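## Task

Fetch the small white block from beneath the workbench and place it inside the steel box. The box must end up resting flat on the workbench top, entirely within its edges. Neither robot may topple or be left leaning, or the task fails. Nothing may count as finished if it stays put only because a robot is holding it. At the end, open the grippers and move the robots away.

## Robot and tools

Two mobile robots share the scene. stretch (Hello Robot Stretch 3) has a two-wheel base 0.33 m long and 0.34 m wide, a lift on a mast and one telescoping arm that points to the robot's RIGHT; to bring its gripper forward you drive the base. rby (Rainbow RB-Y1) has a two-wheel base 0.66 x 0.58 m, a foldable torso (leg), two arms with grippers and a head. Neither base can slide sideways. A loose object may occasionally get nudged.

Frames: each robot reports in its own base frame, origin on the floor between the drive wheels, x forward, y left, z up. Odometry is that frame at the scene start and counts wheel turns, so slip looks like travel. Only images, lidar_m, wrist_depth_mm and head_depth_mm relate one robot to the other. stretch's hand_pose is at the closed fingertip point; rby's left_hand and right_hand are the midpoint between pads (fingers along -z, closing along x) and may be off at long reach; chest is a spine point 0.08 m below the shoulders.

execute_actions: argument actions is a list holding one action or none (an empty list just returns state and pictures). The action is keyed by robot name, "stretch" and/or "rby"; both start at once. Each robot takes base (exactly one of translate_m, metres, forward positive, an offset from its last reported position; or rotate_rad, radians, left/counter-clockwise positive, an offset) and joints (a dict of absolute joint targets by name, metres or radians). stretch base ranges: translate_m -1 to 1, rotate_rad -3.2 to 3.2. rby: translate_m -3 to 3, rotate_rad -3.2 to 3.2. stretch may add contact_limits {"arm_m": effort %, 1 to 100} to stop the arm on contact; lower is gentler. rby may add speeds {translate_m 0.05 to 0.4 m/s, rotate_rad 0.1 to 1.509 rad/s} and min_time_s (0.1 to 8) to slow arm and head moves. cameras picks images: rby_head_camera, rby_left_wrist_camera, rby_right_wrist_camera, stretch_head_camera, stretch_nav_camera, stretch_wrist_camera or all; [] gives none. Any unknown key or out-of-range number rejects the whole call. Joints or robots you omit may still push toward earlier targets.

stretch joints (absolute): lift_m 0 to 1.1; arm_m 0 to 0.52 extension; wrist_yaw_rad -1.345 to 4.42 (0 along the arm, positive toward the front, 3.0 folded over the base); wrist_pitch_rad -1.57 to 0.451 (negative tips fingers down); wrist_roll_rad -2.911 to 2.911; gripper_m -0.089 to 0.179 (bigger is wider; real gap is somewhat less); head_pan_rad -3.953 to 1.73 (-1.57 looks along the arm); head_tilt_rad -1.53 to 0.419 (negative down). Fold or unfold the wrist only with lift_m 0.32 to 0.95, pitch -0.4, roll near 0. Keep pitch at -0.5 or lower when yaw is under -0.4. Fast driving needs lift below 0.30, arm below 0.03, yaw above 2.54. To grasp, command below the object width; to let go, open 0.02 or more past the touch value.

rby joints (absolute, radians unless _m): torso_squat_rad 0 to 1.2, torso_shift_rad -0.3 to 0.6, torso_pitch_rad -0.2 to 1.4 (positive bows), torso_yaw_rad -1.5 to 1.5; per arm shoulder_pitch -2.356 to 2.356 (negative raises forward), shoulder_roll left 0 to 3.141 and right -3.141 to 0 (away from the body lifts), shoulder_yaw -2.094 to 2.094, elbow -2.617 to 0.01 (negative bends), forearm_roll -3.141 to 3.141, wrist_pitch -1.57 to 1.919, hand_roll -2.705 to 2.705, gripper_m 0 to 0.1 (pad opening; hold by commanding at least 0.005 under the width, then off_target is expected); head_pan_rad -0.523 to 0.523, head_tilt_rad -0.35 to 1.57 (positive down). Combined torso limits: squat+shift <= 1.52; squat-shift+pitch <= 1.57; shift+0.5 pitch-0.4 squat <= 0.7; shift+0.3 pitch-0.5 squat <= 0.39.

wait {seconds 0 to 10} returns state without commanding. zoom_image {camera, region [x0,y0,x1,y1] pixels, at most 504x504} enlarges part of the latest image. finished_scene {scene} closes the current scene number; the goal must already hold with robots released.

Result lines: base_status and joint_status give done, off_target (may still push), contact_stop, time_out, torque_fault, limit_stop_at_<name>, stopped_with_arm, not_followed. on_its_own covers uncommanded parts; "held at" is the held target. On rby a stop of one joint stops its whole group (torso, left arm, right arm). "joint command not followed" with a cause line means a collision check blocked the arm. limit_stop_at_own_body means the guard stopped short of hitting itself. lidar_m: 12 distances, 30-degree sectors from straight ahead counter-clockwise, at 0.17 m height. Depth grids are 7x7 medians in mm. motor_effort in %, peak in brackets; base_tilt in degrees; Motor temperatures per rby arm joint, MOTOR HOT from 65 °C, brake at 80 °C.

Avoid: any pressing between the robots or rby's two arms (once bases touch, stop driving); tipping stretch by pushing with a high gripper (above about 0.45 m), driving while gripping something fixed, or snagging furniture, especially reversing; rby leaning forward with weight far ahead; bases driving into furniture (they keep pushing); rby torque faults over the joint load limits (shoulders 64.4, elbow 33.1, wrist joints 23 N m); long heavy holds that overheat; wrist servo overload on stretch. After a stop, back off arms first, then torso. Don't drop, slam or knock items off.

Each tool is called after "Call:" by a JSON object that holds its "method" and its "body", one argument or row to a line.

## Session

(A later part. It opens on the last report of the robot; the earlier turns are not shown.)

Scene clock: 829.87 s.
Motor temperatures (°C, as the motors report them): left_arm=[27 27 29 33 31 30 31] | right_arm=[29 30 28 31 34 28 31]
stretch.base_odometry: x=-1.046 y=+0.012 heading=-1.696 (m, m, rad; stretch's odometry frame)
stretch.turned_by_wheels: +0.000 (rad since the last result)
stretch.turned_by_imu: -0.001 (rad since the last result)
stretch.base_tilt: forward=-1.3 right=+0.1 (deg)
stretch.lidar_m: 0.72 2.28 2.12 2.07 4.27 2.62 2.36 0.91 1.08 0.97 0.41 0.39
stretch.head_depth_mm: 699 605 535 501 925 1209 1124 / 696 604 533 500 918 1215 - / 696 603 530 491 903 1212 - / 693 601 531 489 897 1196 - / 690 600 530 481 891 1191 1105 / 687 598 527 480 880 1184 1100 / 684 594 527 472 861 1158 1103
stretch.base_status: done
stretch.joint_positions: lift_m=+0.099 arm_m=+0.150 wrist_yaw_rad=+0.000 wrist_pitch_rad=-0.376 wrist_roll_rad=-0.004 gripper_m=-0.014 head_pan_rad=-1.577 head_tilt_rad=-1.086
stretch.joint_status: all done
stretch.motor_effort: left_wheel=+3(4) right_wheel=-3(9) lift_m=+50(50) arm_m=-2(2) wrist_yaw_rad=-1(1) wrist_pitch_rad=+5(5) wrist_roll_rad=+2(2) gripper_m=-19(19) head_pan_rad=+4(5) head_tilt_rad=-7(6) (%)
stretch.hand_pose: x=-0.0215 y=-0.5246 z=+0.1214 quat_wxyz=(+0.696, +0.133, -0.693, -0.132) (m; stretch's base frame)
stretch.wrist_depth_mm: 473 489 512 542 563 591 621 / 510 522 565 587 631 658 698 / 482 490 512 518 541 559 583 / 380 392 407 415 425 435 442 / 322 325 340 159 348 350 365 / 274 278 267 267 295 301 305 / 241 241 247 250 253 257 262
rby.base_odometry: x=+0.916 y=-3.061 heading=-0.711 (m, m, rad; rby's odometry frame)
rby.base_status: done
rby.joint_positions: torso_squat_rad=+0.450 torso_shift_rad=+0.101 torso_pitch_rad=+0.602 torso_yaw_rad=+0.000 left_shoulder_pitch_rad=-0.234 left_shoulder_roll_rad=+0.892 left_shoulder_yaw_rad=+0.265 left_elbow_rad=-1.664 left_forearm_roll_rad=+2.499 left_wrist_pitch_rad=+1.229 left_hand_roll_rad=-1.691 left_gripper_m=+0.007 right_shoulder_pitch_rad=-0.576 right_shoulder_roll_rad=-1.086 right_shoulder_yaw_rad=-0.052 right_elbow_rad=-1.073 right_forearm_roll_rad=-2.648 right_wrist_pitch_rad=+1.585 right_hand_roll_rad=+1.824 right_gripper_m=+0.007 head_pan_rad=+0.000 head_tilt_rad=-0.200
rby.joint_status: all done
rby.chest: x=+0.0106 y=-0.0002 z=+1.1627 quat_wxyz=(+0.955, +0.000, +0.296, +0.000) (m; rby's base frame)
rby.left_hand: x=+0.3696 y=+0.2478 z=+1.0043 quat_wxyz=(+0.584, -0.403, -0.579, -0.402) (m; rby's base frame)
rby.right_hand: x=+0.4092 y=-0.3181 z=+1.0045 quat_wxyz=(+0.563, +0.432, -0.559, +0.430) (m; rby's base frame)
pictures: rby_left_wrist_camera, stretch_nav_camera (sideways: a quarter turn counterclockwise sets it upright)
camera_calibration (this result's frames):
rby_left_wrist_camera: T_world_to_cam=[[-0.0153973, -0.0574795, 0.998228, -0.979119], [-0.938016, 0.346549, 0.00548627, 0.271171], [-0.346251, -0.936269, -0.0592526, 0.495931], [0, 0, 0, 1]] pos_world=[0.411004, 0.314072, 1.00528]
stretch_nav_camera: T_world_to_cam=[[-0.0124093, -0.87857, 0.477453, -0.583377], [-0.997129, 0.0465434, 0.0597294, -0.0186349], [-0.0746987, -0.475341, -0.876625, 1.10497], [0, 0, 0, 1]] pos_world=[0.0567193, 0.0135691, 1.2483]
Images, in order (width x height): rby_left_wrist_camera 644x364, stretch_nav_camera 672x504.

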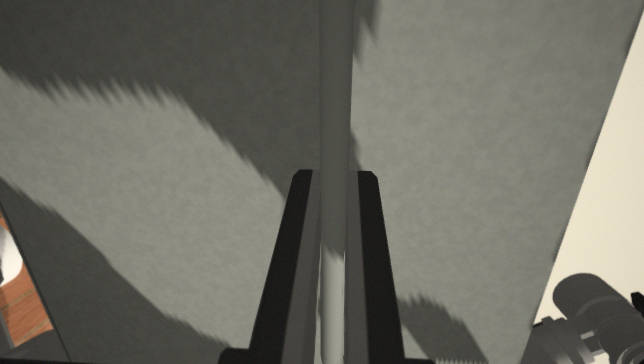

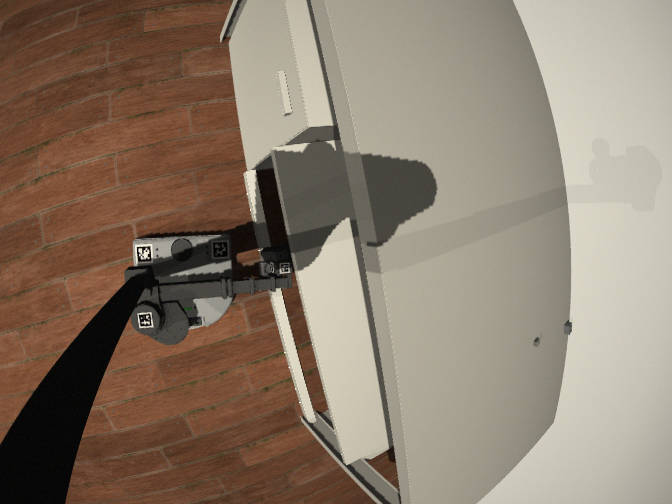

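Call:
{"method": "execute_actions", "body": {
  "actions": [
    {"stretch": {"base": {"translate_m": -0.11}, "joints": {"arm_m": 0.0, "lift_m": 0.15, "wrist_yaw_rad": 1.57}}, "rby": {"base": {"rotate_rad": -1.83}, "joints": {"torso_squat_rad": 0.0}}}
  ],
  "cameras": ["rby_head_camera", "rby_right_wrist_camera", "stretch_nav_camera"]
}}

Scene clock: 856.90 s.
Motor temperatures (°C, as the motors report them): left_arm=[27 27 29 33 32 30 31] | right_arm=[29 30 28 31 35 28 31]
stretch.base_odometry: x=-1.033 y=+0.121 heading=-1.695 (m, m, rad; stretch's odometry frame)
stretch.turned_by_wheels: +0.000 (rad since the last result)
stretch.turned_by_imu: -0.001 (rad since the last result)
stretch.base_tilt: forward=-1.4 right=+0.1 (deg)
stretch.lidar_m: 0.77 2.39 2.33 2.33 4.04 2.49 2.26 0.82 0.96 0.99 0.60 0.24
stretch.head_depth_mm: 699 606 535 942 1241 1218 1114 / 695 604 533 526 924 1209 - / 693 603 532 507 919 1224 - / 692 601 530 497 907 1221 - / 688 598 529 496 904 1203 1108 / 688 598 527 487 890 1188 1106 / 686 597 527 486 885 1184 1103
stretch.base_status: done
stretch.joint_positions: lift_m=+0.149 arm_m=+0.000 wrist_yaw_rad=+1.569 wrist_pitch_rad=-0.377 wrist_roll_rad=-0.004 gripper_m=-0.014 head_pan_rad=-1.577 head_tilt_rad=-1.086
stretch.joint_status: all done
stretch.motor_effort: left_wheel=+3(5) right_wheel=-3(8) lift_m=+50(51) arm_m=-3(3) wrist_yaw_rad=+1(2) wrist_pitch_rad=+5(5) wrist_roll_rad=+2(2) gripper_m=-19(19) head_pan_rad=+4(4) head_tilt_rad=-6(6) (%)
stretch.hand_pose: x=+0.2081 y=-0.1458 z=+0.1714 quat_wxyz=(+0.586, +0.584, -0.397, +0.398) (m; stretch's base frame)
stretch.wrist_depth_mm: - - - 819 362 290 308 / 778 822 855 754 367 321 339 / 576 593 631 608 383 359 378 / 462 472 489 499 393 398 432 / 389 397 408 159 365 421 440 / 335 337 324 328 315 351 367 / 290 293 303 301 303 267 319
rby.base_odometry: x=+0.916 y=-3.060 heading=-2.540 (m, m, rad; rby's odometry frame)
rby.base_status: done
rby.joint_positions: torso_squat_rad=+0.000 torso_shift_rad=+0.101 torso_pitch_rad=+0.602 torso_yaw_rad=+0.000 left_shoulder_pitch_rad=-0.234 left_shoulder_roll_rad=+0.892 left_shoulder_yaw_rad=+0.265 left_elbow_rad=-1.664 left_forearm_roll_rad=+2.499 left_wrist_pitch_rad=+1.229 left_hand_roll_rad=-1.691 left_gripper_m=+0.007 right_shoulder_pitch_rad=-0.576 right_shoulder_roll_rad=-1.086 right_shoulder_yaw_rad=-0.052 right_elbow_rad=-1.073 right_forearm_roll_rad=-2.648 right_wrist_pitch_rad=+1.585 right_hand_roll_rad=+1.824 right_gripper_m=+0.007 head_pan_rad=+0.000 head_tilt_rad=-0.200
rby.joint_status: all done
rby.chest: x=+0.0178 y=-0.0002 z=+1.2319 quat_wxyz=(+0.955, +0.000, +0.297, +0.000) (m; rby's base frame)
rby.left_hand: x=+0.3768 y=+0.2478 z=+1.0733 quat_wxyz=(+0.584, -0.403, -0.579, -0.402) (m; rby's base frame)
rby.right_hand: x=+0.4163 y=-0.3181 z=+1.0735 quat_wxyz=(+0.563, +0.432, -0.559, +0.429) (m; rby's base frame)
pictures: rby_head_camera, rby_right_wrist_camera, stretch_nav_camera (sideways: a quarter turn counterclockwise sets it upright)
camera_calibration (this result's frames):
rby_head_camera: T_world_to_cam=[[-0.00747938, -0.997934, -0.0638041, 0.0886071], [-0.328014, 0.0627239, -0.942588, 1.40918], [0.944643, 0.0138786, -0.327805, 0.266751], [0, 0, 0, 1]] pos_world=[0.210907, -0.00366718, 1.42137]
rby_right_wrist_camera: T_world_to_cam=[[-0.156577, -0.0418471, -0.986779, 1.11725], [-0.890254, -0.426678, 0.159355, 0.0928781], [-0.427706, 0.903435, 0.0295533, 0.515934], [0, 0, 0, 1]] pos_world=[0.478288, -0.37973, 1.07243]
stretch_nav_camera: T_world_to_cam=[[-0.012402, -0.87857, 0.477453, -0.583377], [-0.997129, 0.0465351, 0.0597294, -0.0186349], [-0.0746947, -0.475342, -0.876625, 1.10497], [0, 0, 0, 1]] pos_world=[0.0567192, 0.0135695, 1.2483]
Images, in order (width x height): rby_head_camera 896x504, rby_right_wrist_camera 644x364, stretch_nav_camera 672x504.

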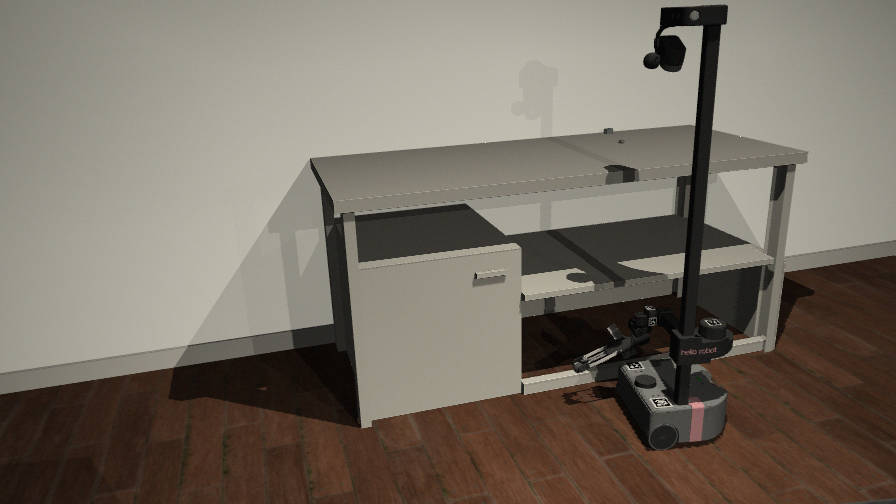

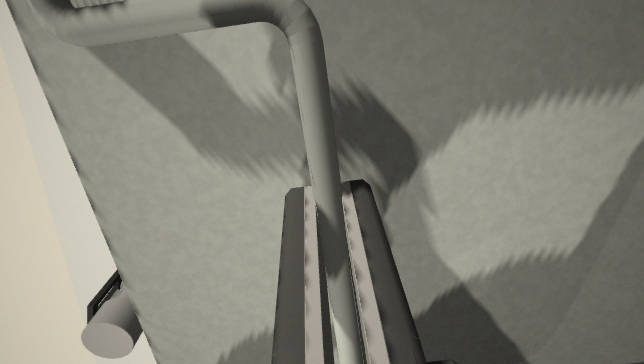

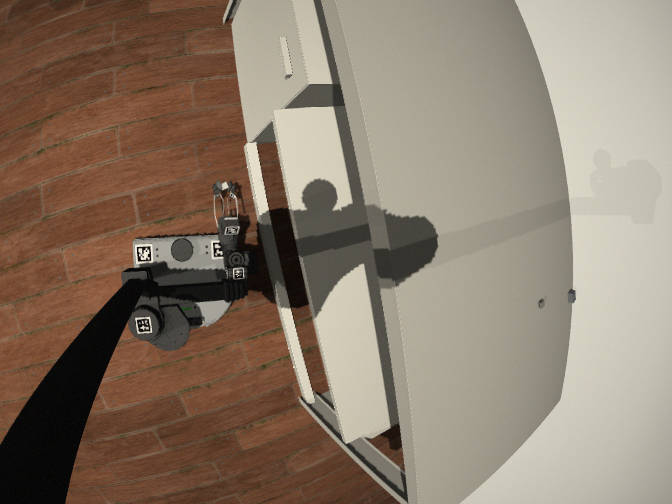

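Call:
{"method": "execute_actions", "body": {
  "actions": []
}}

Scene clock: 873.57 s.
Motor temperatures (°C, as the motors report them): left_arm=[27 27 29 33 32 30 31] | right_arm=[29 30 28 31 36 28 31]
stretch.base_odometry: x=-1.033 y=+0.121 heading=-1.695 (m, m, rad; stretch's odometry frame)
stretch.turned_by_wheels: +0.000 (rad since the last result)
stretch.turned_by_imu: -0.001 (rad since the last result)
stretch.base_tilt: forward=-1.4 right=+0.0 (deg)
stretch.lidar_m: 0.77 2.39 2.34 2.34 4.07 2.50 2.26 0.82 0.97 0.99 0.61 0.24
stretch.head_depth_mm: 697 606 535 938 1243 1211 1112 / 699 605 533 525 925 1208 - / 694 602 532 507 919 1223 - / 692 600 531 497 906 1218 - / 690 598 529 496 901 1203 1109 / 686 598 528 487 891 1187 1106 / 685 594 526 486 888 1185 1103
stretch.base_status: done
stretch.joint_positions: lift_m=+0.149 arm_m=+0.000 wrist_yaw_rad=+1.569 wrist_pitch_rad=-0.377 wrist_roll_rad=-0.004 gripper_m=-0.014 head_pan_rad=-1.577 head_tilt_rad=-1.086
stretch.joint_status: all done
stretch.motor_effort: left_wheel=+4(5) right_wheel=-3(8) lift_m=+50(51) arm_m=-2(3) wrist_yaw_rad=+0(2) wrist_pitch_rad=+6(5) wrist_roll_rad=+2(2) gripper_m=-19(19) head_pan_rad=+3(4) head_tilt_rad=-6(6) (%)
stretch.hand_pose: x=+0.2081 y=-0.1458 z=+0.1714 quat_wxyz=(+0.586, +0.584, -0.397, +0.398) (m; stretch's base frame)
stretch.wrist_depth_mm: - - - 819 364 290 307 / 763 811 851 758 372 318 340 / 575 609 612 627 381 356 377 / 468 475 489 491 394 401 428 / 387 388 413 159 359 425 436 / 334 339 329 325 315 350 369 / 291 293 298 302 304 261 319
rby.base_odometry: x=+0.916 y=-3.060 heading=-2.540 (m, m, rad; rby's odometry frame)
rby.base_status: done
rby.joint_positions: torso_squat_rad=+0.000 torso_shift_rad=+0.101 torso_pitch_rad=+0.602 torso_yaw_rad=+0.000 left_shoulder_pitch_rad=-0.234 left_shoulder_roll_rad=+0.892 left_shoulder_yaw_rad=+0.265 left_elbow_rad=-1.664 left_forearm_roll_rad=+2.499 left_wrist_pitch_rad=+1.229 left_hand_roll_rad=-1.691 left_gripper_m=+0.007 right_shoulder_pitch_rad=-0.576 right_shoulder_roll_rad=-1.086 right_shoulder_yaw_rad=-0.052 right_elbow_rad=-1.073 right_forearm_roll_rad=-2.648 right_wrist_pitch_rad=+1.585 right_hand_roll_rad=+1.824 right_gripper_m=+0.007 head_pan_rad=+0.000 head_tilt_rad=-0.200
rby.joint_status: all done
rby.chest: x=+0.0178 y=-0.0002 z=+1.2319 quat_wxyz=(+0.955, +0.000, +0.297, +0.000) (m; rby's base frame)
rby.left_hand: x=+0.3768 y=+0.2478 z=+1.0733 quat_wxyz=(+0.584, -0.403, -0.579, -0.402) (m; rby's base frame)
rby.right_hand: x=+0.4163 y=-0.3181 z=+1.0735 quat_wxyz=(+0.563, +0.432, -0.559, +0.429) (m; rby's base frame)
pictures: rby_head_camera, rby_left_wrist_camera, rby_right_wrist_camera, stretch_head_camera (sideways: a quarter turn clockwise sets it upright), stretch_nav_camera (sideways: a quarter turn counterclockwise sets it upright), stretch_wrist_camera
camera_calibration (this result's frames):
rby_head_camera: T_world_to_cam=[[-0.00747929, -0.997934, -0.0638044, 0.0886073], [-0.328013, 0.0627242, -0.942588, 1.40918], [0.944643, 0.0138788, -0.327805, 0.266752], [0, 0, 0, 1]] pos_world=[0.210906, -0.00366735, 1.42137]
rby_left_wrist_camera: T_world_to_cam=[[-0.014938, -0.0575314, 0.998232, -1.04809], [-0.938023, 0.346523, 0.00593428, 0.277038], [-0.346252, -0.936276, -0.0591421, 0.502388], [0, 0, 0, 1]] pos_world=[0.418165, 0.314076, 1.0743]
rby_right_wrist_camera: T_world_to_cam=[[-0.156577, -0.0418472, -0.986779, 1.11725], [-0.890254, -0.426678, 0.159355, 0.0928778], [-0.427705, 0.903435, 0.0295532, 0.515934], [0, 0, 0, 1]] pos_world=[0.478288, -0.37973, 1.07243]
stretch_head_camera: T_world_to_cam=[[-0.00769477, 0.845691, -0.533617, 0.709351], [0.99982, 0.0157604, 0.0105601, -0.0169469], [0.0173406, -0.533439, -0.84566, 1.05956], [0, 0, 0, 1]] pos_world=[0.00402873, -0.0344148, 1.27473]
stretch_nav_camera: T_world_to_cam=[[-0.0124019, -0.87857, 0.477453, -0.583377], [-0.997129, 0.046535, 0.0597294, -0.0186349], [-0.0746947, -0.475342, -0.876625, 1.10497], [0, 0, 0, 1]] pos_world=[0.0567192, 0.0135695, 1.2483]
stretch_wrist_camera: T_world_to_cam=[[0.0100071, -0.998955, 0.0446, -0.162515], [-0.55965, -0.0425575, -0.827635, 0.285454], [0.828668, -0.0166782, -0.559491, 0.089039], [0, 0, 0, 1]] pos_world=[0.0875969, -0.148712, 0.293317]
Images, in order (width x height): rby_head_camera 896x504, rby_left_wrist_camera 644x364, rby_right_wrist_camera 644x364, stretch_head_camera 896x504, stretch_nav_camera 672x504, stretch_wrist_camera 644x364.

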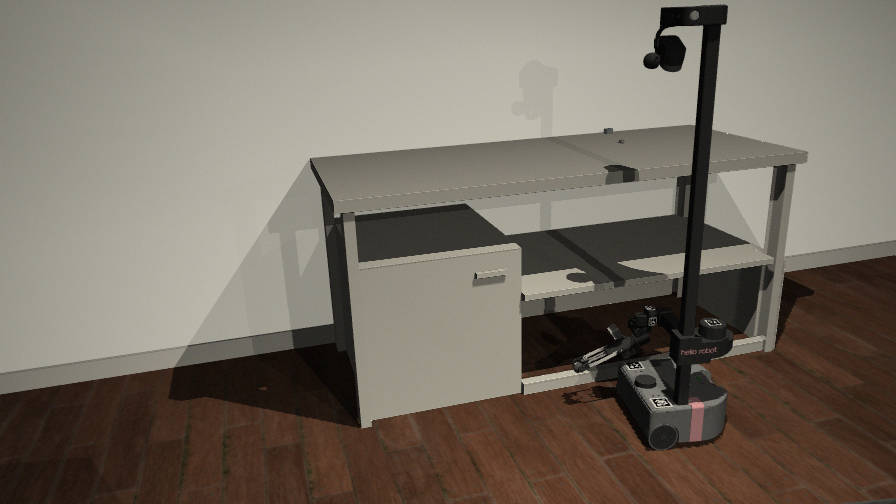

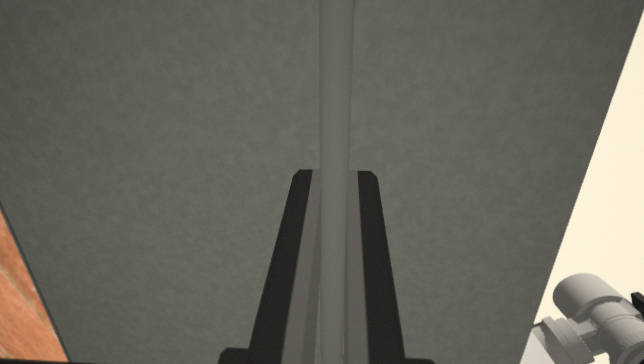

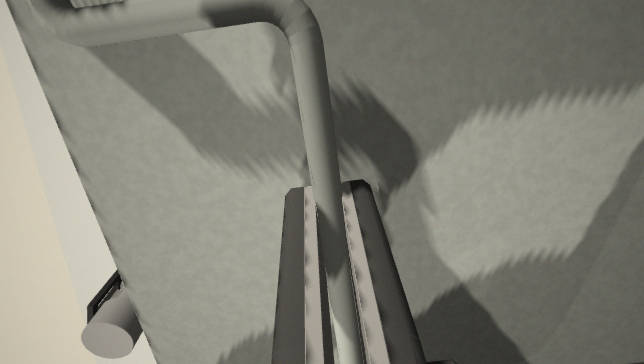

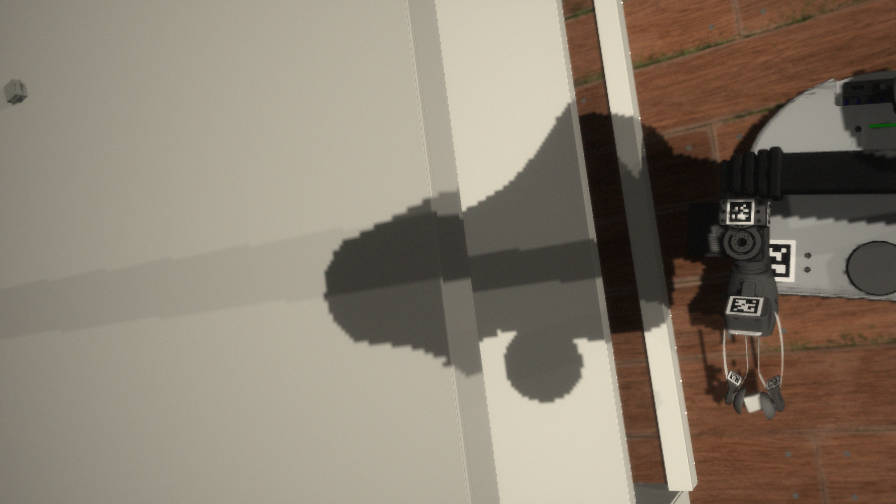

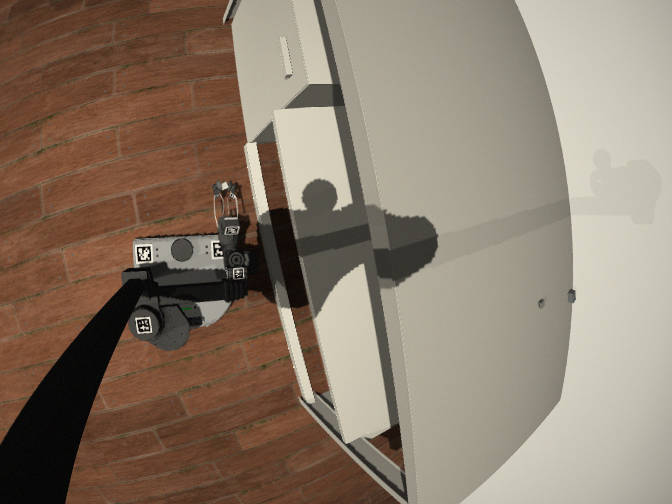

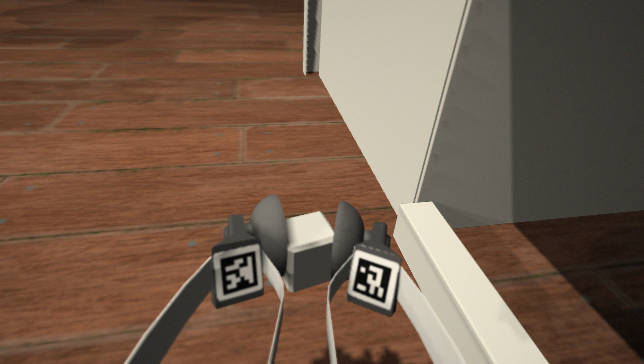

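Call:
{"method": "execute_actions", "body": {
  "actions": [
    {"rby":{"base":{"translate_m":1.3},"joints":{"head_tilt_rad":0.0}},"stretch":{"base":{"translate_m":-0.2},"joints":{"lift_m":0.8,"wrist_pitch_rad":0.2,"head_pan_rad":-0.3,"head_tilt_rad":-0.4}}}
  ],
  "cameras": ["rby_head_camera","stretch_head_camera","stretch_nav_camera","stretch_wrist_camera"]
}}

Scene clock: 958.57 s.
Motor temperatures (°C, as the motors report them): left_arm=[27 27 29 33 32 30 31] | right_arm=[29 31 28 31 36 28 31]
stretch.base_odometry: x=-1.008 y=+0.320 heading=-1.695 (m, m, rad; stretch's odometry frame)
stretch.turned_by_wheels: +0.000 (rad since the last result)
stretch.turned_by_imu: -0.002 (rad since the last result)
stretch.base_tilt: forward=-1.4 right=+0.1 (deg)
stretch.lidar_m: 0.86 1.34 1.20 4.79 3.72 2.29 2.05 0.66 0.70 1.03 0.95 0.65
stretch.head_depth_mm: 1343 1384 1433 1248 840 632 509 / 1511 1573 1641 1227 834 630 548 / 1736 1821 1900 1214 827 649 847 / 2044 2157 2266 1205 823 954 937 / 2327 2507 2620 1186 1144 1172 1276 / 2274 2405 2557 2672 2165 1700 1470 / 2164 2287 2438 2582 2364 1800 1461
stretch.base_status: done
stretch.joint_positions: lift_m=+0.799 arm_m=+0.000 wrist_yaw_rad=+1.569 wrist_pitch_rad=+0.178 wrist_roll_rad=-0.004 gripper_m=-0.014 head_pan_rad=-0.307 head_tilt_rad=-0.408
stretch.joint_status: all done
stretch.motor_effort: left_wheel=+3(4) right_wheel=-3(9) lift_m=+50(50) arm_m=-3(2) wrist_yaw_rad=+1(1) wrist_pitch_rad=+8(11) wrist_roll_rad=+2(2) gripper_m=-19(18) head_pan_rad=+4(52) head_tilt_rad=+4(35) (%)
stretch.hand_pose: x=+0.2351 y=-0.1457 z=+0.9596 quat_wxyz=(+0.456, +0.452, -0.542, +0.543) (m; stretch's base frame)
stretch.wrist_depth_mm: - - - - - - 921 / - - - - - - 956 / 795 - - - - - 920 / - - - - - - 934 / - - - 159 689 717 764 / - - - 926 382 393 411 / - - - 921 538 272 281
rby.base_odometry: x=-0.155 y=-3.796 heading=-2.540 (m, m, rad; rby's odometry frame)
rby.base_status: done
rby.joint_positions: torso_squat_rad=+0.000 torso_shift_rad=+0.101 torso_pitch_rad=+0.602 torso_yaw_rad=+0.000 left_shoulder_pitch_rad=-0.233 left_shoulder_roll_rad=+0.892 left_shoulder_yaw_rad=+0.265 left_elbow_rad=-1.664 left_forearm_roll_rad=+2.499 left_wrist_pitch_rad=+1.229 left_hand_roll_rad=-1.691 left_gripper_m=+0.007 right_shoulder_pitch_rad=-0.575 right_shoulder_roll_rad=-1.086 right_shoulder_yaw_rad=-0.052 right_elbow_rad=-1.073 right_forearm_roll_rad=-2.648 right_wrist_pitch_rad=+1.585 right_hand_roll_rad=+1.824 right_gripper_m=+0.007 head_pan_rad=+0.000 head_tilt_rad=+0.000
rby.joint_status: all done
rby.chest: x=+0.0178 y=-0.0002 z=+1.2319 quat_wxyz=(+0.955, +0.000, +0.297, +0.000) (m; rby's base frame)
rby.left_hand: x=+0.3768 y=+0.2478 z=+1.0734 quat_wxyz=(+0.584, -0.403, -0.579, -0.402) (m; rby's base frame)
rby.right_hand: x=+0.4163 y=-0.3181 z=+1.0735 quat_wxyz=(+0.563, +0.432, -0.559, +0.429) (m; rby's base frame)
pictures: rby_head_camera, stretch_head_camera (sideways: a quarter turn clockwise sets it upright), stretch_nav_camera (sideways: a quarter turn counterclockwise sets it upright), stretch_wrist_camera
camera_calibration (this result's frames):
rby_head_camera: T_world_to_cam=[[-0.0198863, -0.997931, -0.0611359, 0.0867658], [-0.50868, 0.0627409, -0.858667, 1.31997], [0.860726, 0.0140229, -0.508875, 0.529994], [0, 0, 0, 1]] pos_world=[0.216986, -0.00366155, 1.40842]
stretch_head_camera: T_world_to_cam=[[-0.312608, 0.085856, -0.945994, 1.24876], [0.279838, 0.960032, -0.00534343, 0.00814728], [0.907726, -0.266395, -0.324139, 0.375701], [0, 0, 0, 1]] pos_world=[0.0470583, -0.0149503, 1.30314]
stretch_nav_camera: T_world_to_cam=[[0.364666, -0.123246, 0.922946, -1.1663], [-0.367418, -0.929819, 0.0210074, 0.0278985], [0.855583, -0.346768, -0.384356, 0.458997], [0, 0, 0, 1]] pos_world=[0.0428507, 0.0413642, 1.25227]
stretch_wrist_camera: T_world_to_cam=[[-0.0148329, -0.998907, 0.0443248, -0.191771], [-0.0402553, -0.0436972, -0.998233, 0.994382], [0.999079, -0.016591, -0.0395631, -0.0313489], [0, 0, 0, 1]] pos_world=[0.0685046, -0.14863, 0.999885]
Images, in order (width x height): rby_head_camera 896x504, stretch_head_camera 896x504, stretch_nav_camera 672x504, stretch_wrist_camera 644x364.

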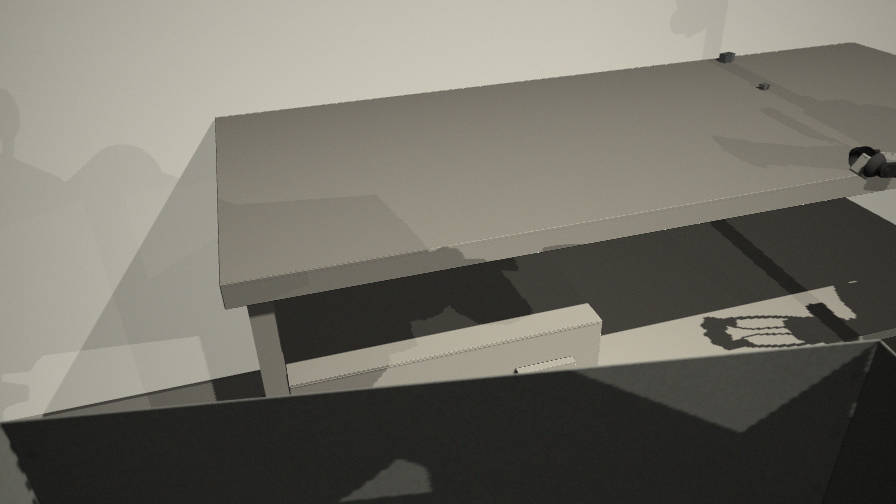

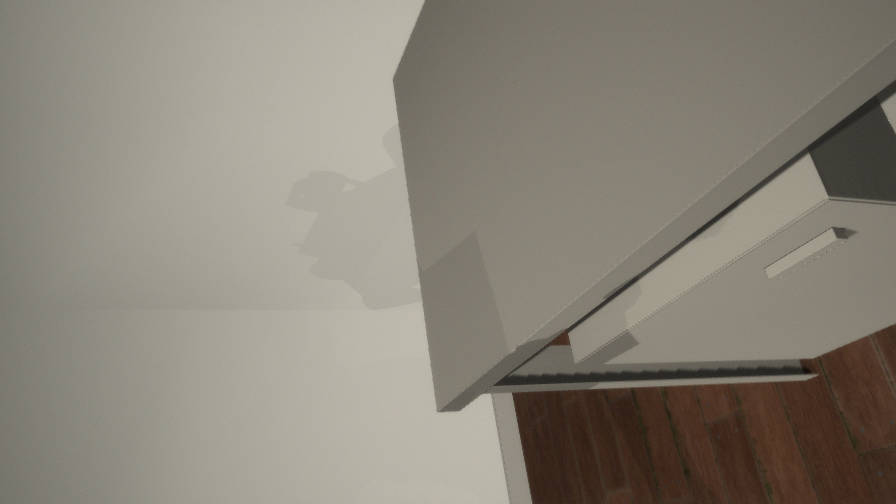

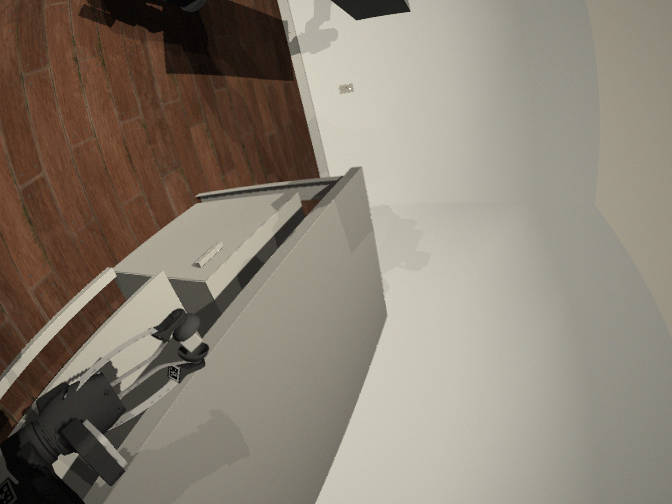

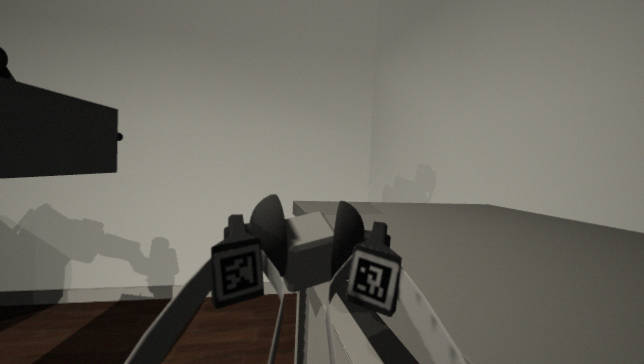

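Call:
{"method": "zoom_image", "body": {
  "camera": "rby_head_camera",
  "region": [180, 100, 680, 440]
}}

Call:
{"method": "zoom_image", "body": {
  "camera": "rby_head_camera",
  "region": [560, 120, 896, 400]
}}

Region (180, 100, 680, 440) of rby_head_camera's 896x504 image, scaled by 1.008, with more detail than that image has; it fills the top 343 rows of this view, and the rest is white.

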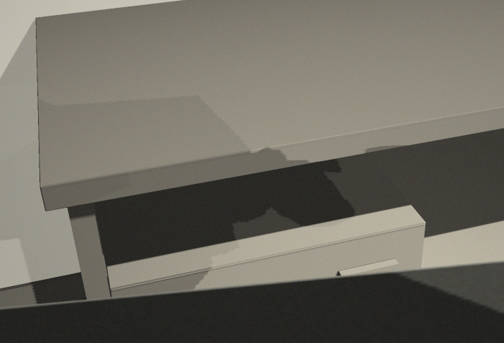

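Region (560, 120, 896, 400) of rby_head_camera's 896x504 image, scaled by 1.500, with more detail than that image has.

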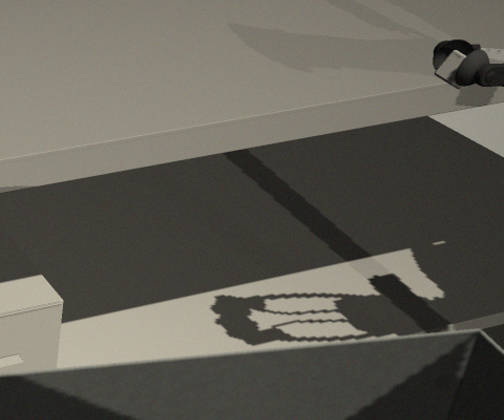

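Call:
{"method": "execute_actions", "body": {
  "actions": [
    {"rby":{"base":{"translate_m":0.93},"joints":{"torso_shift_rad":0.2,"torso_squat_rad":0.2,"head_tilt_rad":0.3}},"stretch":{"joints":{"lift_m":1.1,"wrist_yaw_rad":0.0,"wrist_pitch_rad":0.0,"arm_m":0.42,"head_pan_rad":-0.25,"head_tilt_rad":-0.45}}}
  ]
}}

Scene clock: 1008.70 s.
Motor temperatures (°C, as the motors report them): left_arm=[27 27 29 33 32 30 31] | right_arm=[29 31 28 31 36 28 31]
stretch.base_odometry: x=-1.008 y=+0.320 heading=-1.695 (m, m, rad; stretch's odometry frame)
stretch.turned_by_wheels: +0.000 (rad since the last result)
stretch.turned_by_imu: -0.002 (rad since the last result)
stretch.base_tilt: forward=-1.3 right=+0.0 (deg)
stretch.lidar_m: 0.66 0.75 2.94 4.78 3.73 2.28 2.06 0.66 0.70 1.03 0.95 0.65
stretch.head_depth_mm: 1422 1466 985 612 464 588 507 / 1613 1685 1116 673 441 604 879 / 1887 1979 1139 656 704 872 874 / 2279 2401 992 424 809 1052 1103 / 2220 2431 455 425 1301 1405 1389 / 2212 533 469 521 2230 1737 1351 / 681 552 751 2586 2138 1669 1213
stretch.base_status: not commanded
stretch.joint_positions: lift_m=+1.098 arm_m=+0.420 wrist_yaw_rad=+0.000 wrist_pitch_rad=-0.019 wrist_roll_rad=-0.004 gripper_m=-0.014 head_pan_rad=-0.257 head_tilt_rad=-0.444
stretch.joint_status: all done
stretch.motor_effort: left_wheel=+3(4) right_wheel=-2(3) lift_m=+50(50) arm_m=+0(2) wrist_yaw_rad=+0(4) wrist_pitch_rad=+6(9) wrist_roll_rad=+2(2) gripper_m=-19(18) head_pan_rad=+5(13) head_tilt_rad=-2(9) (%)
stretch.hand_pose: x=-0.0214 y=-0.8205 z=+1.2081 quat_wxyz=(+0.709, +0.007, -0.705, -0.007) (m; stretch's base frame)
stretch.wrist_depth_mm: 359 372 390 409 431 462 486 / 368 384 401 419 449 474 505 / 380 397 421 440 467 498 525 / 391 415 434 453 489 516 559 / 404 424 445 160 521 541 561 / 426 447 479 508 529 568 624 / 438 459 490 521 553 597 652
rby.base_odometry: x=-0.922 y=-4.323 heading=-2.540 (m, m, rad; rby's odometry frame)
rby.base_status: done
rby.joint_positions: torso_squat_rad=+0.200 torso_shift_rad=+0.201 torso_pitch_rad=+0.602 torso_yaw_rad=+0.000 left_shoulder_pitch_rad=-0.233 left_shoulder_roll_rad=+0.892 left_shoulder_yaw_rad=+0.265 left_elbow_rad=-1.664 left_forearm_roll_rad=+2.499 left_wrist_pitch_rad=+1.229 left_hand_roll_rad=-1.691 left_gripper_m=+0.007 right_shoulder_pitch_rad=-0.575 right_shoulder_roll_rad=-1.086 right_shoulder_yaw_rad=-0.052 right_elbow_rad=-1.073 right_forearm_roll_rad=-2.648 right_wrist_pitch_rad=+1.585 right_hand_roll_rad=+1.824 right_gripper_m=+0.007 head_pan_rad=+0.000 head_tilt_rad=+0.300
rby.joint_status: all done
rby.chest: x=+0.0842 y=-0.0002 z=+1.2078 quat_wxyz=(+0.955, +0.000, +0.297, +0.000) (m; rby's base frame)
rby.left_hand: x=+0.4432 y=+0.2479 z=+1.0492 quat_wxyz=(+0.584, -0.403, -0.579, -0.402) (m; rby's base frame)
rby.right_hand: x=+0.4827 y=-0.3181 z=+1.0493 quat_wxyz=(+0.563, +0.432, -0.559, +0.429) (m; rby's base frame)
pictures: rby_head_camera, rby_left_wrist_camera, rby_right_wrist_camera, stretch_head_camera (sideways: a quarter turn clockwise sets it upright), stretch_nav_camera (sideways: a quarter turn counterclockwise sets it upright), stretch_wrist_camera
camera_calibration (this result's frames):
rby_head_camera: T_world_to_cam=[[-0.0369012, -0.99793, -0.0526669, 0.07876], [-0.739747, 0.0627119, -0.669956, 1.12616], [0.671872, 0.014238, -0.74053, 0.816333], [0, 0, 0, 1]] pos_world=[0.287509, -0.00364963, 1.36315]
rby_left_wrist_camera: T_world_to_cam=[[-0.0148361, -0.0575323, 0.998233, -1.02302], [-0.938033, 0.346493, 0.00602844, 0.33936], [-0.346227, -0.936287, -0.0591078, 0.523905], [0, 0, 0, 1]] pos_world=[0.484543, 0.314083, 1.05013]
rby_right_wrist_camera: T_world_to_cam=[[-0.15669, -0.0419021, -0.986759, 1.1038], [-0.890252, -0.426635, 0.159482, 0.155693], [-0.427668, 0.903453, 0.0295458, 0.545051], [0, 0, 0, 1]] pos_world=[0.544661, -0.379752, 1.04825]
stretch_head_camera: T_world_to_cam=[[-0.348917, 0.0786343, -0.933849, 1.23313], [0.231306, 0.972871, -0.00450353, 0.00734964], [0.90816, -0.217576, -0.357639, 0.419296], [0, 0, 0, 1]] pos_world=[0.0477704, -0.0128873, 1.30154]
stretch_nav_camera: T_world_to_cam=[[0.401948, -0.113155, 0.908644, -1.14787], [-0.319691, -0.947231, 0.0234582, 0.0244177], [0.858042, -0.299914, -0.416912, 0.501348], [0, 0, 0, 1]] pos_world=[0.0390111, 0.0436039, 1.25145]
stretch_wrist_camera: T_world_to_cam=[[-0.998933, 0.00403298, 0.0460089, -0.0808572], [-0.043781, 0.234537, -0.971121, 1.39813], [-0.0147073, -0.972099, -0.234111, -0.347079], [0, 0, 0, 1]] pos_world=[-0.024664, -0.664982, 1.28022]
Images, in order (width x height): rby_head_camera 896x504, rby_left_wrist_camera 644x364, rby_right_wrist_camera 644x364, stretch_head_camera 896x504, stretch_nav_camera 672x504, stretch_wrist_camera 644x364.

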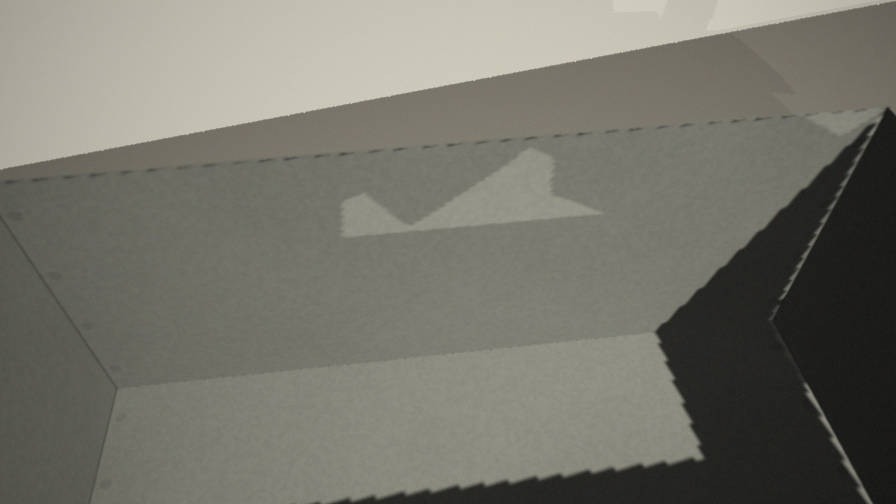

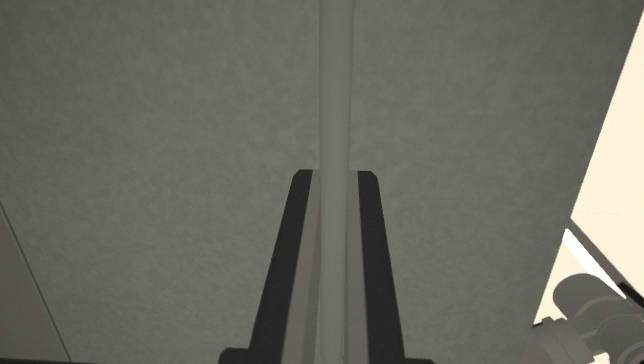

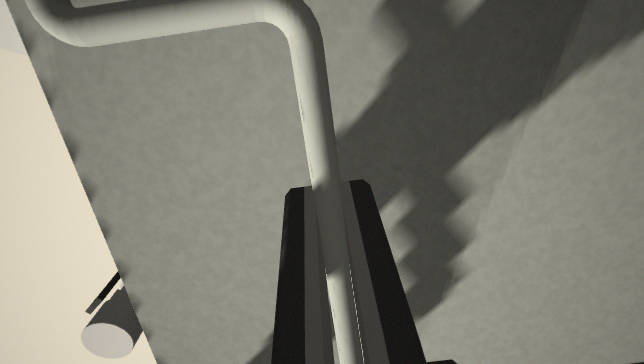

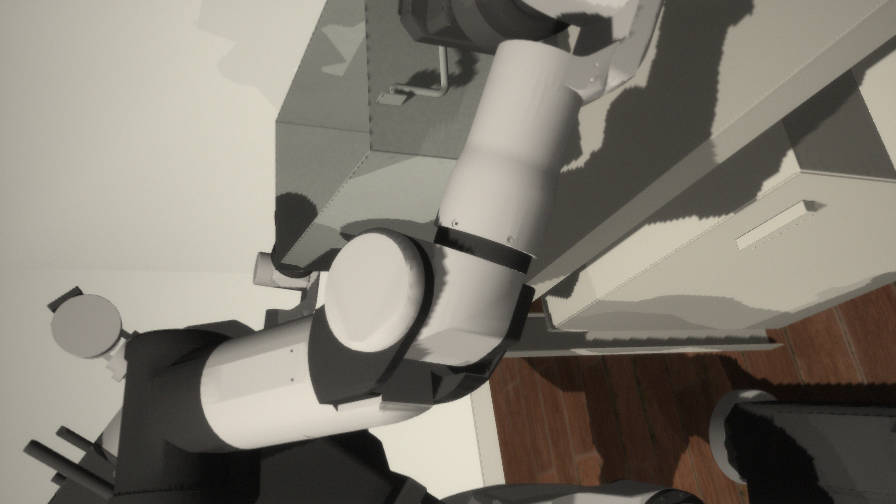

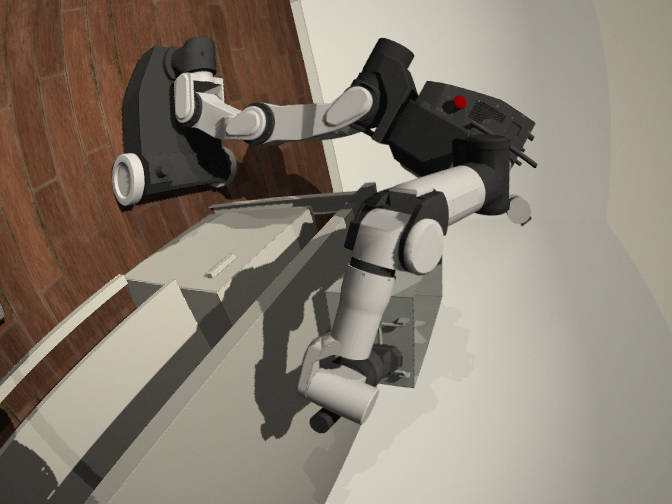

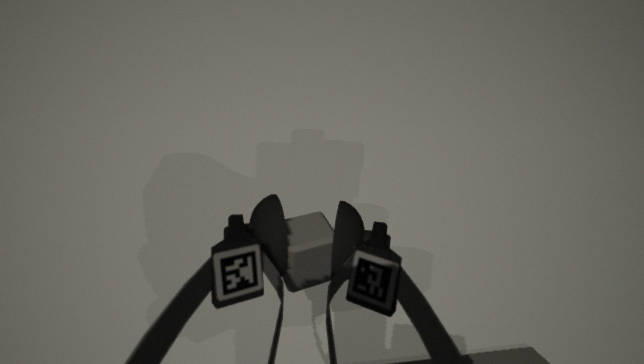

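Call:
{"method": "zoom_image", "body": {
  "camera": "stretch_head_camera",
  "region": [500, 0, 896, 360]
}}

Call:
{"method": "zoom_image", "body": {
  "camera": "stretch_head_camera",
  "region": [240, 0, 600, 320]
}}

Call:
{"method": "zoom_image", "body": {
  "camera": "stretch_nav_camera",
  "region": [200, 160, 480, 440]
}}

Region (500, 0, 896, 360) of stretch_head_camera's 896x504 image, scaled by 1.273, with more detail than that image has; it fills the top 458 rows of this view, and the rest is white.

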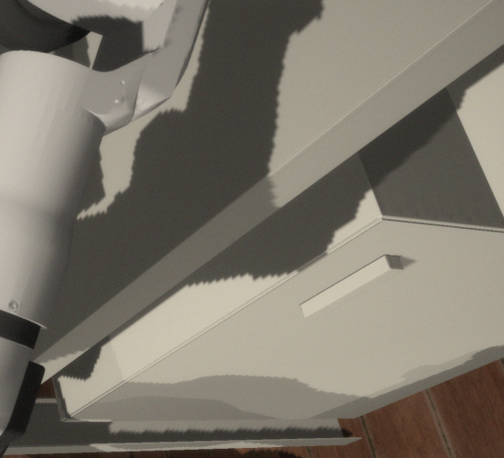

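Region (240, 0, 600, 320) of stretch_head_camera's 896x504 image, scaled by 1.400, with more detail than that image has.

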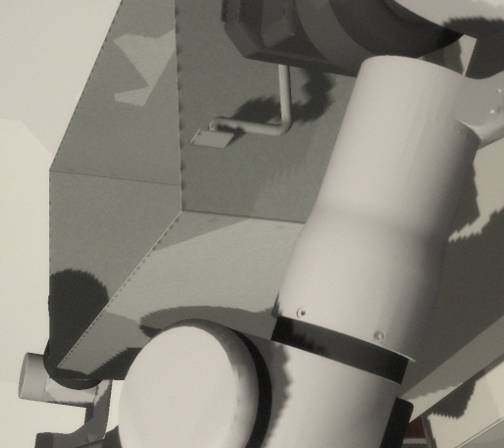

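Region (200, 160, 480, 440) of stretch_nav_camera's 672x504 image, scaled by 1.800, with more detail than that image has.

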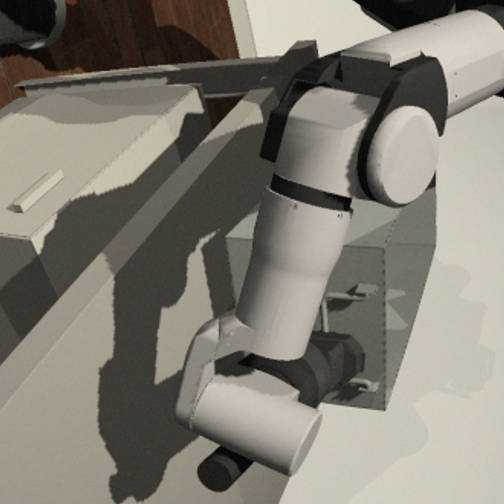

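Call:
{"method": "execute_actions", "body": {
  "actions": [
    {"rby":{"joints":{"torso_squat_rad":0.37}},"stretch":{"base":{"translate_m":0.08},"joints":{"arm_m":0.5,"wrist_pitch_rad":-0.15,"head_pan_rad":-0.35,"head_tilt_rad":-0.5}}}
  ],
  "cameras": ["rby_left_wrist_camera","rby_right_wrist_camera","stretch_head_camera","stretch_nav_camera"]
}}

Scene clock: 1060.57 s.
Motor temperatures (°C, as the motors report them): left_arm=[27 27 29 33 32 30 31] | right_arm=[29 31 28 31 36 28 31]
stretch.base_odometry: x=-1.018 y=+0.240 heading=-1.695 (m, m, rad; stretch's odometry frame)
stretch.turned_by_wheels: +0.000 (rad since the last result)
stretch.turned_by_imu: -0.002 (rad since the last result)
stretch.base_tilt: forward=-1.4 right=+0.2 (deg)
stretch.lidar_m: 0.58 0.60 2.89 4.79 3.89 2.38 2.14 0.72 0.83 1.01 0.81 0.58
stretch.head_depth_mm: 1259 1316 1300 568 461 427 473 / 1420 1479 980 637 387 537 856 / 1618 1714 1101 628 380 606 821 / 1871 2001 1059 704 373 923 955 / 2200 2361 1080 359 370 1142 1273 / 674 660 430 359 438 1561 1363 / 2081 466 412 396 2007 1641 1194
stretch.base_status: done
stretch.joint_positions: lift_m=+1.098 arm_m=+0.500 wrist_yaw_rad=+0.000 wrist_pitch_rad=-0.167 wrist_roll_rad=-0.004 gripper_m=-0.014 head_pan_rad=-0.343 head_tilt_rad=-0.494
stretch.joint_status: all done
stretch.motor_effort: left_wheel=+3(7) right_wheel=-3(4) lift_m=+50(50) arm_m=+1(3) wrist_yaw_rad=-1(1) wrist_pitch_rad=+5(5) wrist_roll_rad=+2(2) gripper_m=-18(19) head_pan_rad=-4(15) head_tilt_rad=-3(9) (%)
stretch.hand_pose: x=-0.0215 y=-0.8934 z=+1.1706 quat_wxyz=(+0.706, +0.060, -0.703, -0.059) (m; stretch's base frame)
stretch.wrist_depth_mm: 273 284 298 312 328 349 361 / 287 301 314 332 350 371 392 / 302 316 333 354 370 394 420 / 323 334 356 376 395 423 453 / 340 356 368 159 428 464 497 / 363 381 418 435 469 500 543 / 386 408 443 462 484 503 516
rby.base_odometry: x=-0.922 y=-4.323 heading=-2.540 (m, m, rad; rby's odometry frame)
rby.base_status: not commanded
rby.joint_positions: torso_squat_rad=+0.370 torso_shift_rad=+0.201 torso_pitch_rad=+0.602 torso_yaw_rad=+0.000 left_shoulder_pitch_rad=-0.233 left_shoulder_roll_rad=+0.892 left_shoulder_yaw_rad=+0.265 left_elbow_rad=-1.664 left_forearm_roll_rad=+2.499 left_wrist_pitch_rad=+1.229 left_hand_roll_rad=-1.691 left_gripper_m=+0.007 right_shoulder_pitch_rad=-0.575 right_shoulder_roll_rad=-1.086 right_shoulder_yaw_rad=-0.052 right_elbow_rad=-1.073 right_forearm_roll_rad=-2.648 right_wrist_pitch_rad=+1.585 right_hand_roll_rad=+1.824 right_gripper_m=+0.007 head_pan_rad=+0.000 head_tilt_rad=+0.300
rby.joint_status: all done
rby.chest: x=+0.0774 y=-0.0002 z=+1.1751 quat_wxyz=(+0.955, +0.000, +0.296, +0.000) (m; rby's base frame)
rby.left_hand: x=+0.4364 y=+0.2479 z=+1.0166 quat_wxyz=(+0.584, -0.403, -0.579, -0.402) (m; rby's base frame)
rby.right_hand: x=+0.4760 y=-0.3181 z=+1.0168 quat_wxyz=(+0.563, +0.432, -0.559, +0.430) (m; rby's base frame)
pictures: rby_left_wrist_camera, rby_right_wrist_camera, stretch_head_camera (sideways: a quarter turn clockwise sets it upright), stretch_nav_camera (sideways: a quarter turn counterclockwise sets it upright)
camera_calibration (this result's frames):
rby_left_wrist_camera: T_world_to_cam=[[-0.0150898, -0.0575324, 0.99823, -0.990493], [-0.938035, 0.346492, 0.00579001, 0.333471], [-0.346212, -0.936287, -0.0591959, 0.519728], [0, 0, 0, 1]] pos_world=[0.477798, 0.314084, 1.01757]
rby_right_wrist_camera: T_world_to_cam=[[-0.156439, -0.0419023, -0.986798, 1.07054], [-0.890292, -0.426635, 0.159255, 0.15513], [-0.427676, 0.903453, 0.0294368, 0.543242], [0, 0, 0, 1]] pos_world=[0.537916, -0.379751, 1.01571]
stretch_head_camera: T_world_to_cam=[[-0.38402, 0.123652, -0.915007, 1.20875], [0.31367, 0.949526, -0.00332726, 0.0053156], [0.868412, -0.288288, -0.403423, 0.479119], [0, 0, 0, 1]] pos_world=[0.0464442, -0.0163877, 1.29932]
stretch_nav_camera: T_world_to_cam=[[0.432652, -0.162148, 0.88686, -1.11964], [-0.398542, -0.916758, 0.0268134, 0.0205323], [0.808688, -0.365051, -0.46126, 0.559357], [0, 0, 0, 1]] pos_world=[0.0402505, 0.0414708, 1.25042]
Images, in order (width x height): rby_left_wrist_camera 644x364, rby_right_wrist_camera 644x364, stretch_head_camera 896x504, stretch_nav_camera 672x504.

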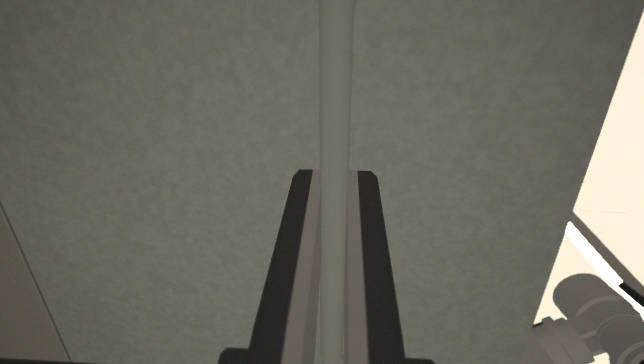

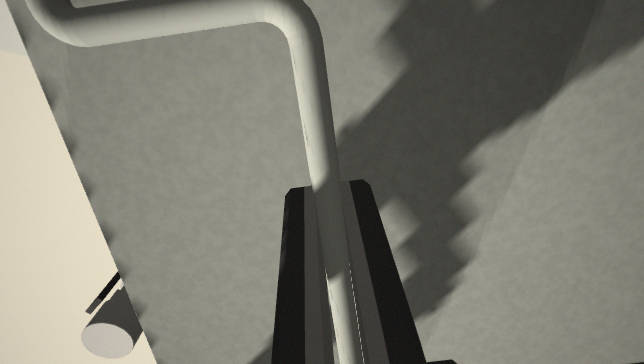

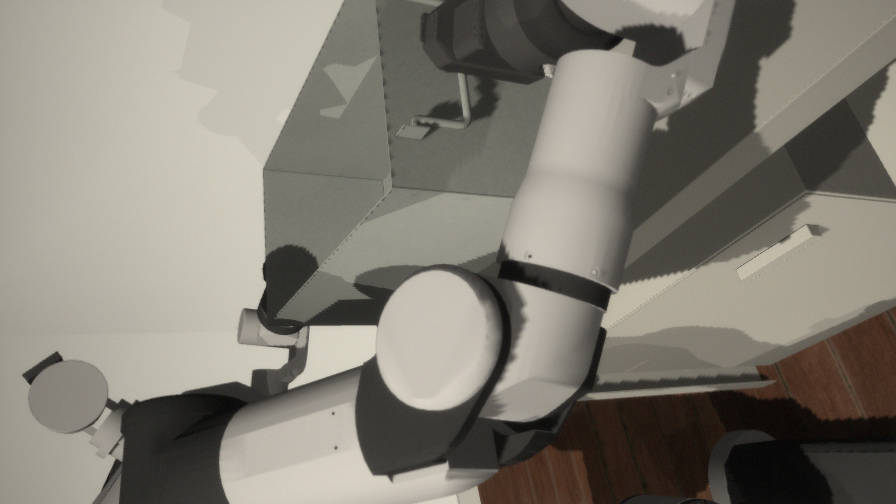

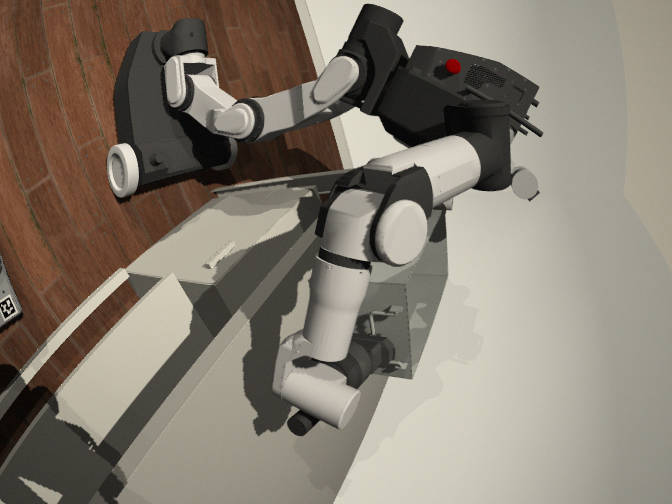

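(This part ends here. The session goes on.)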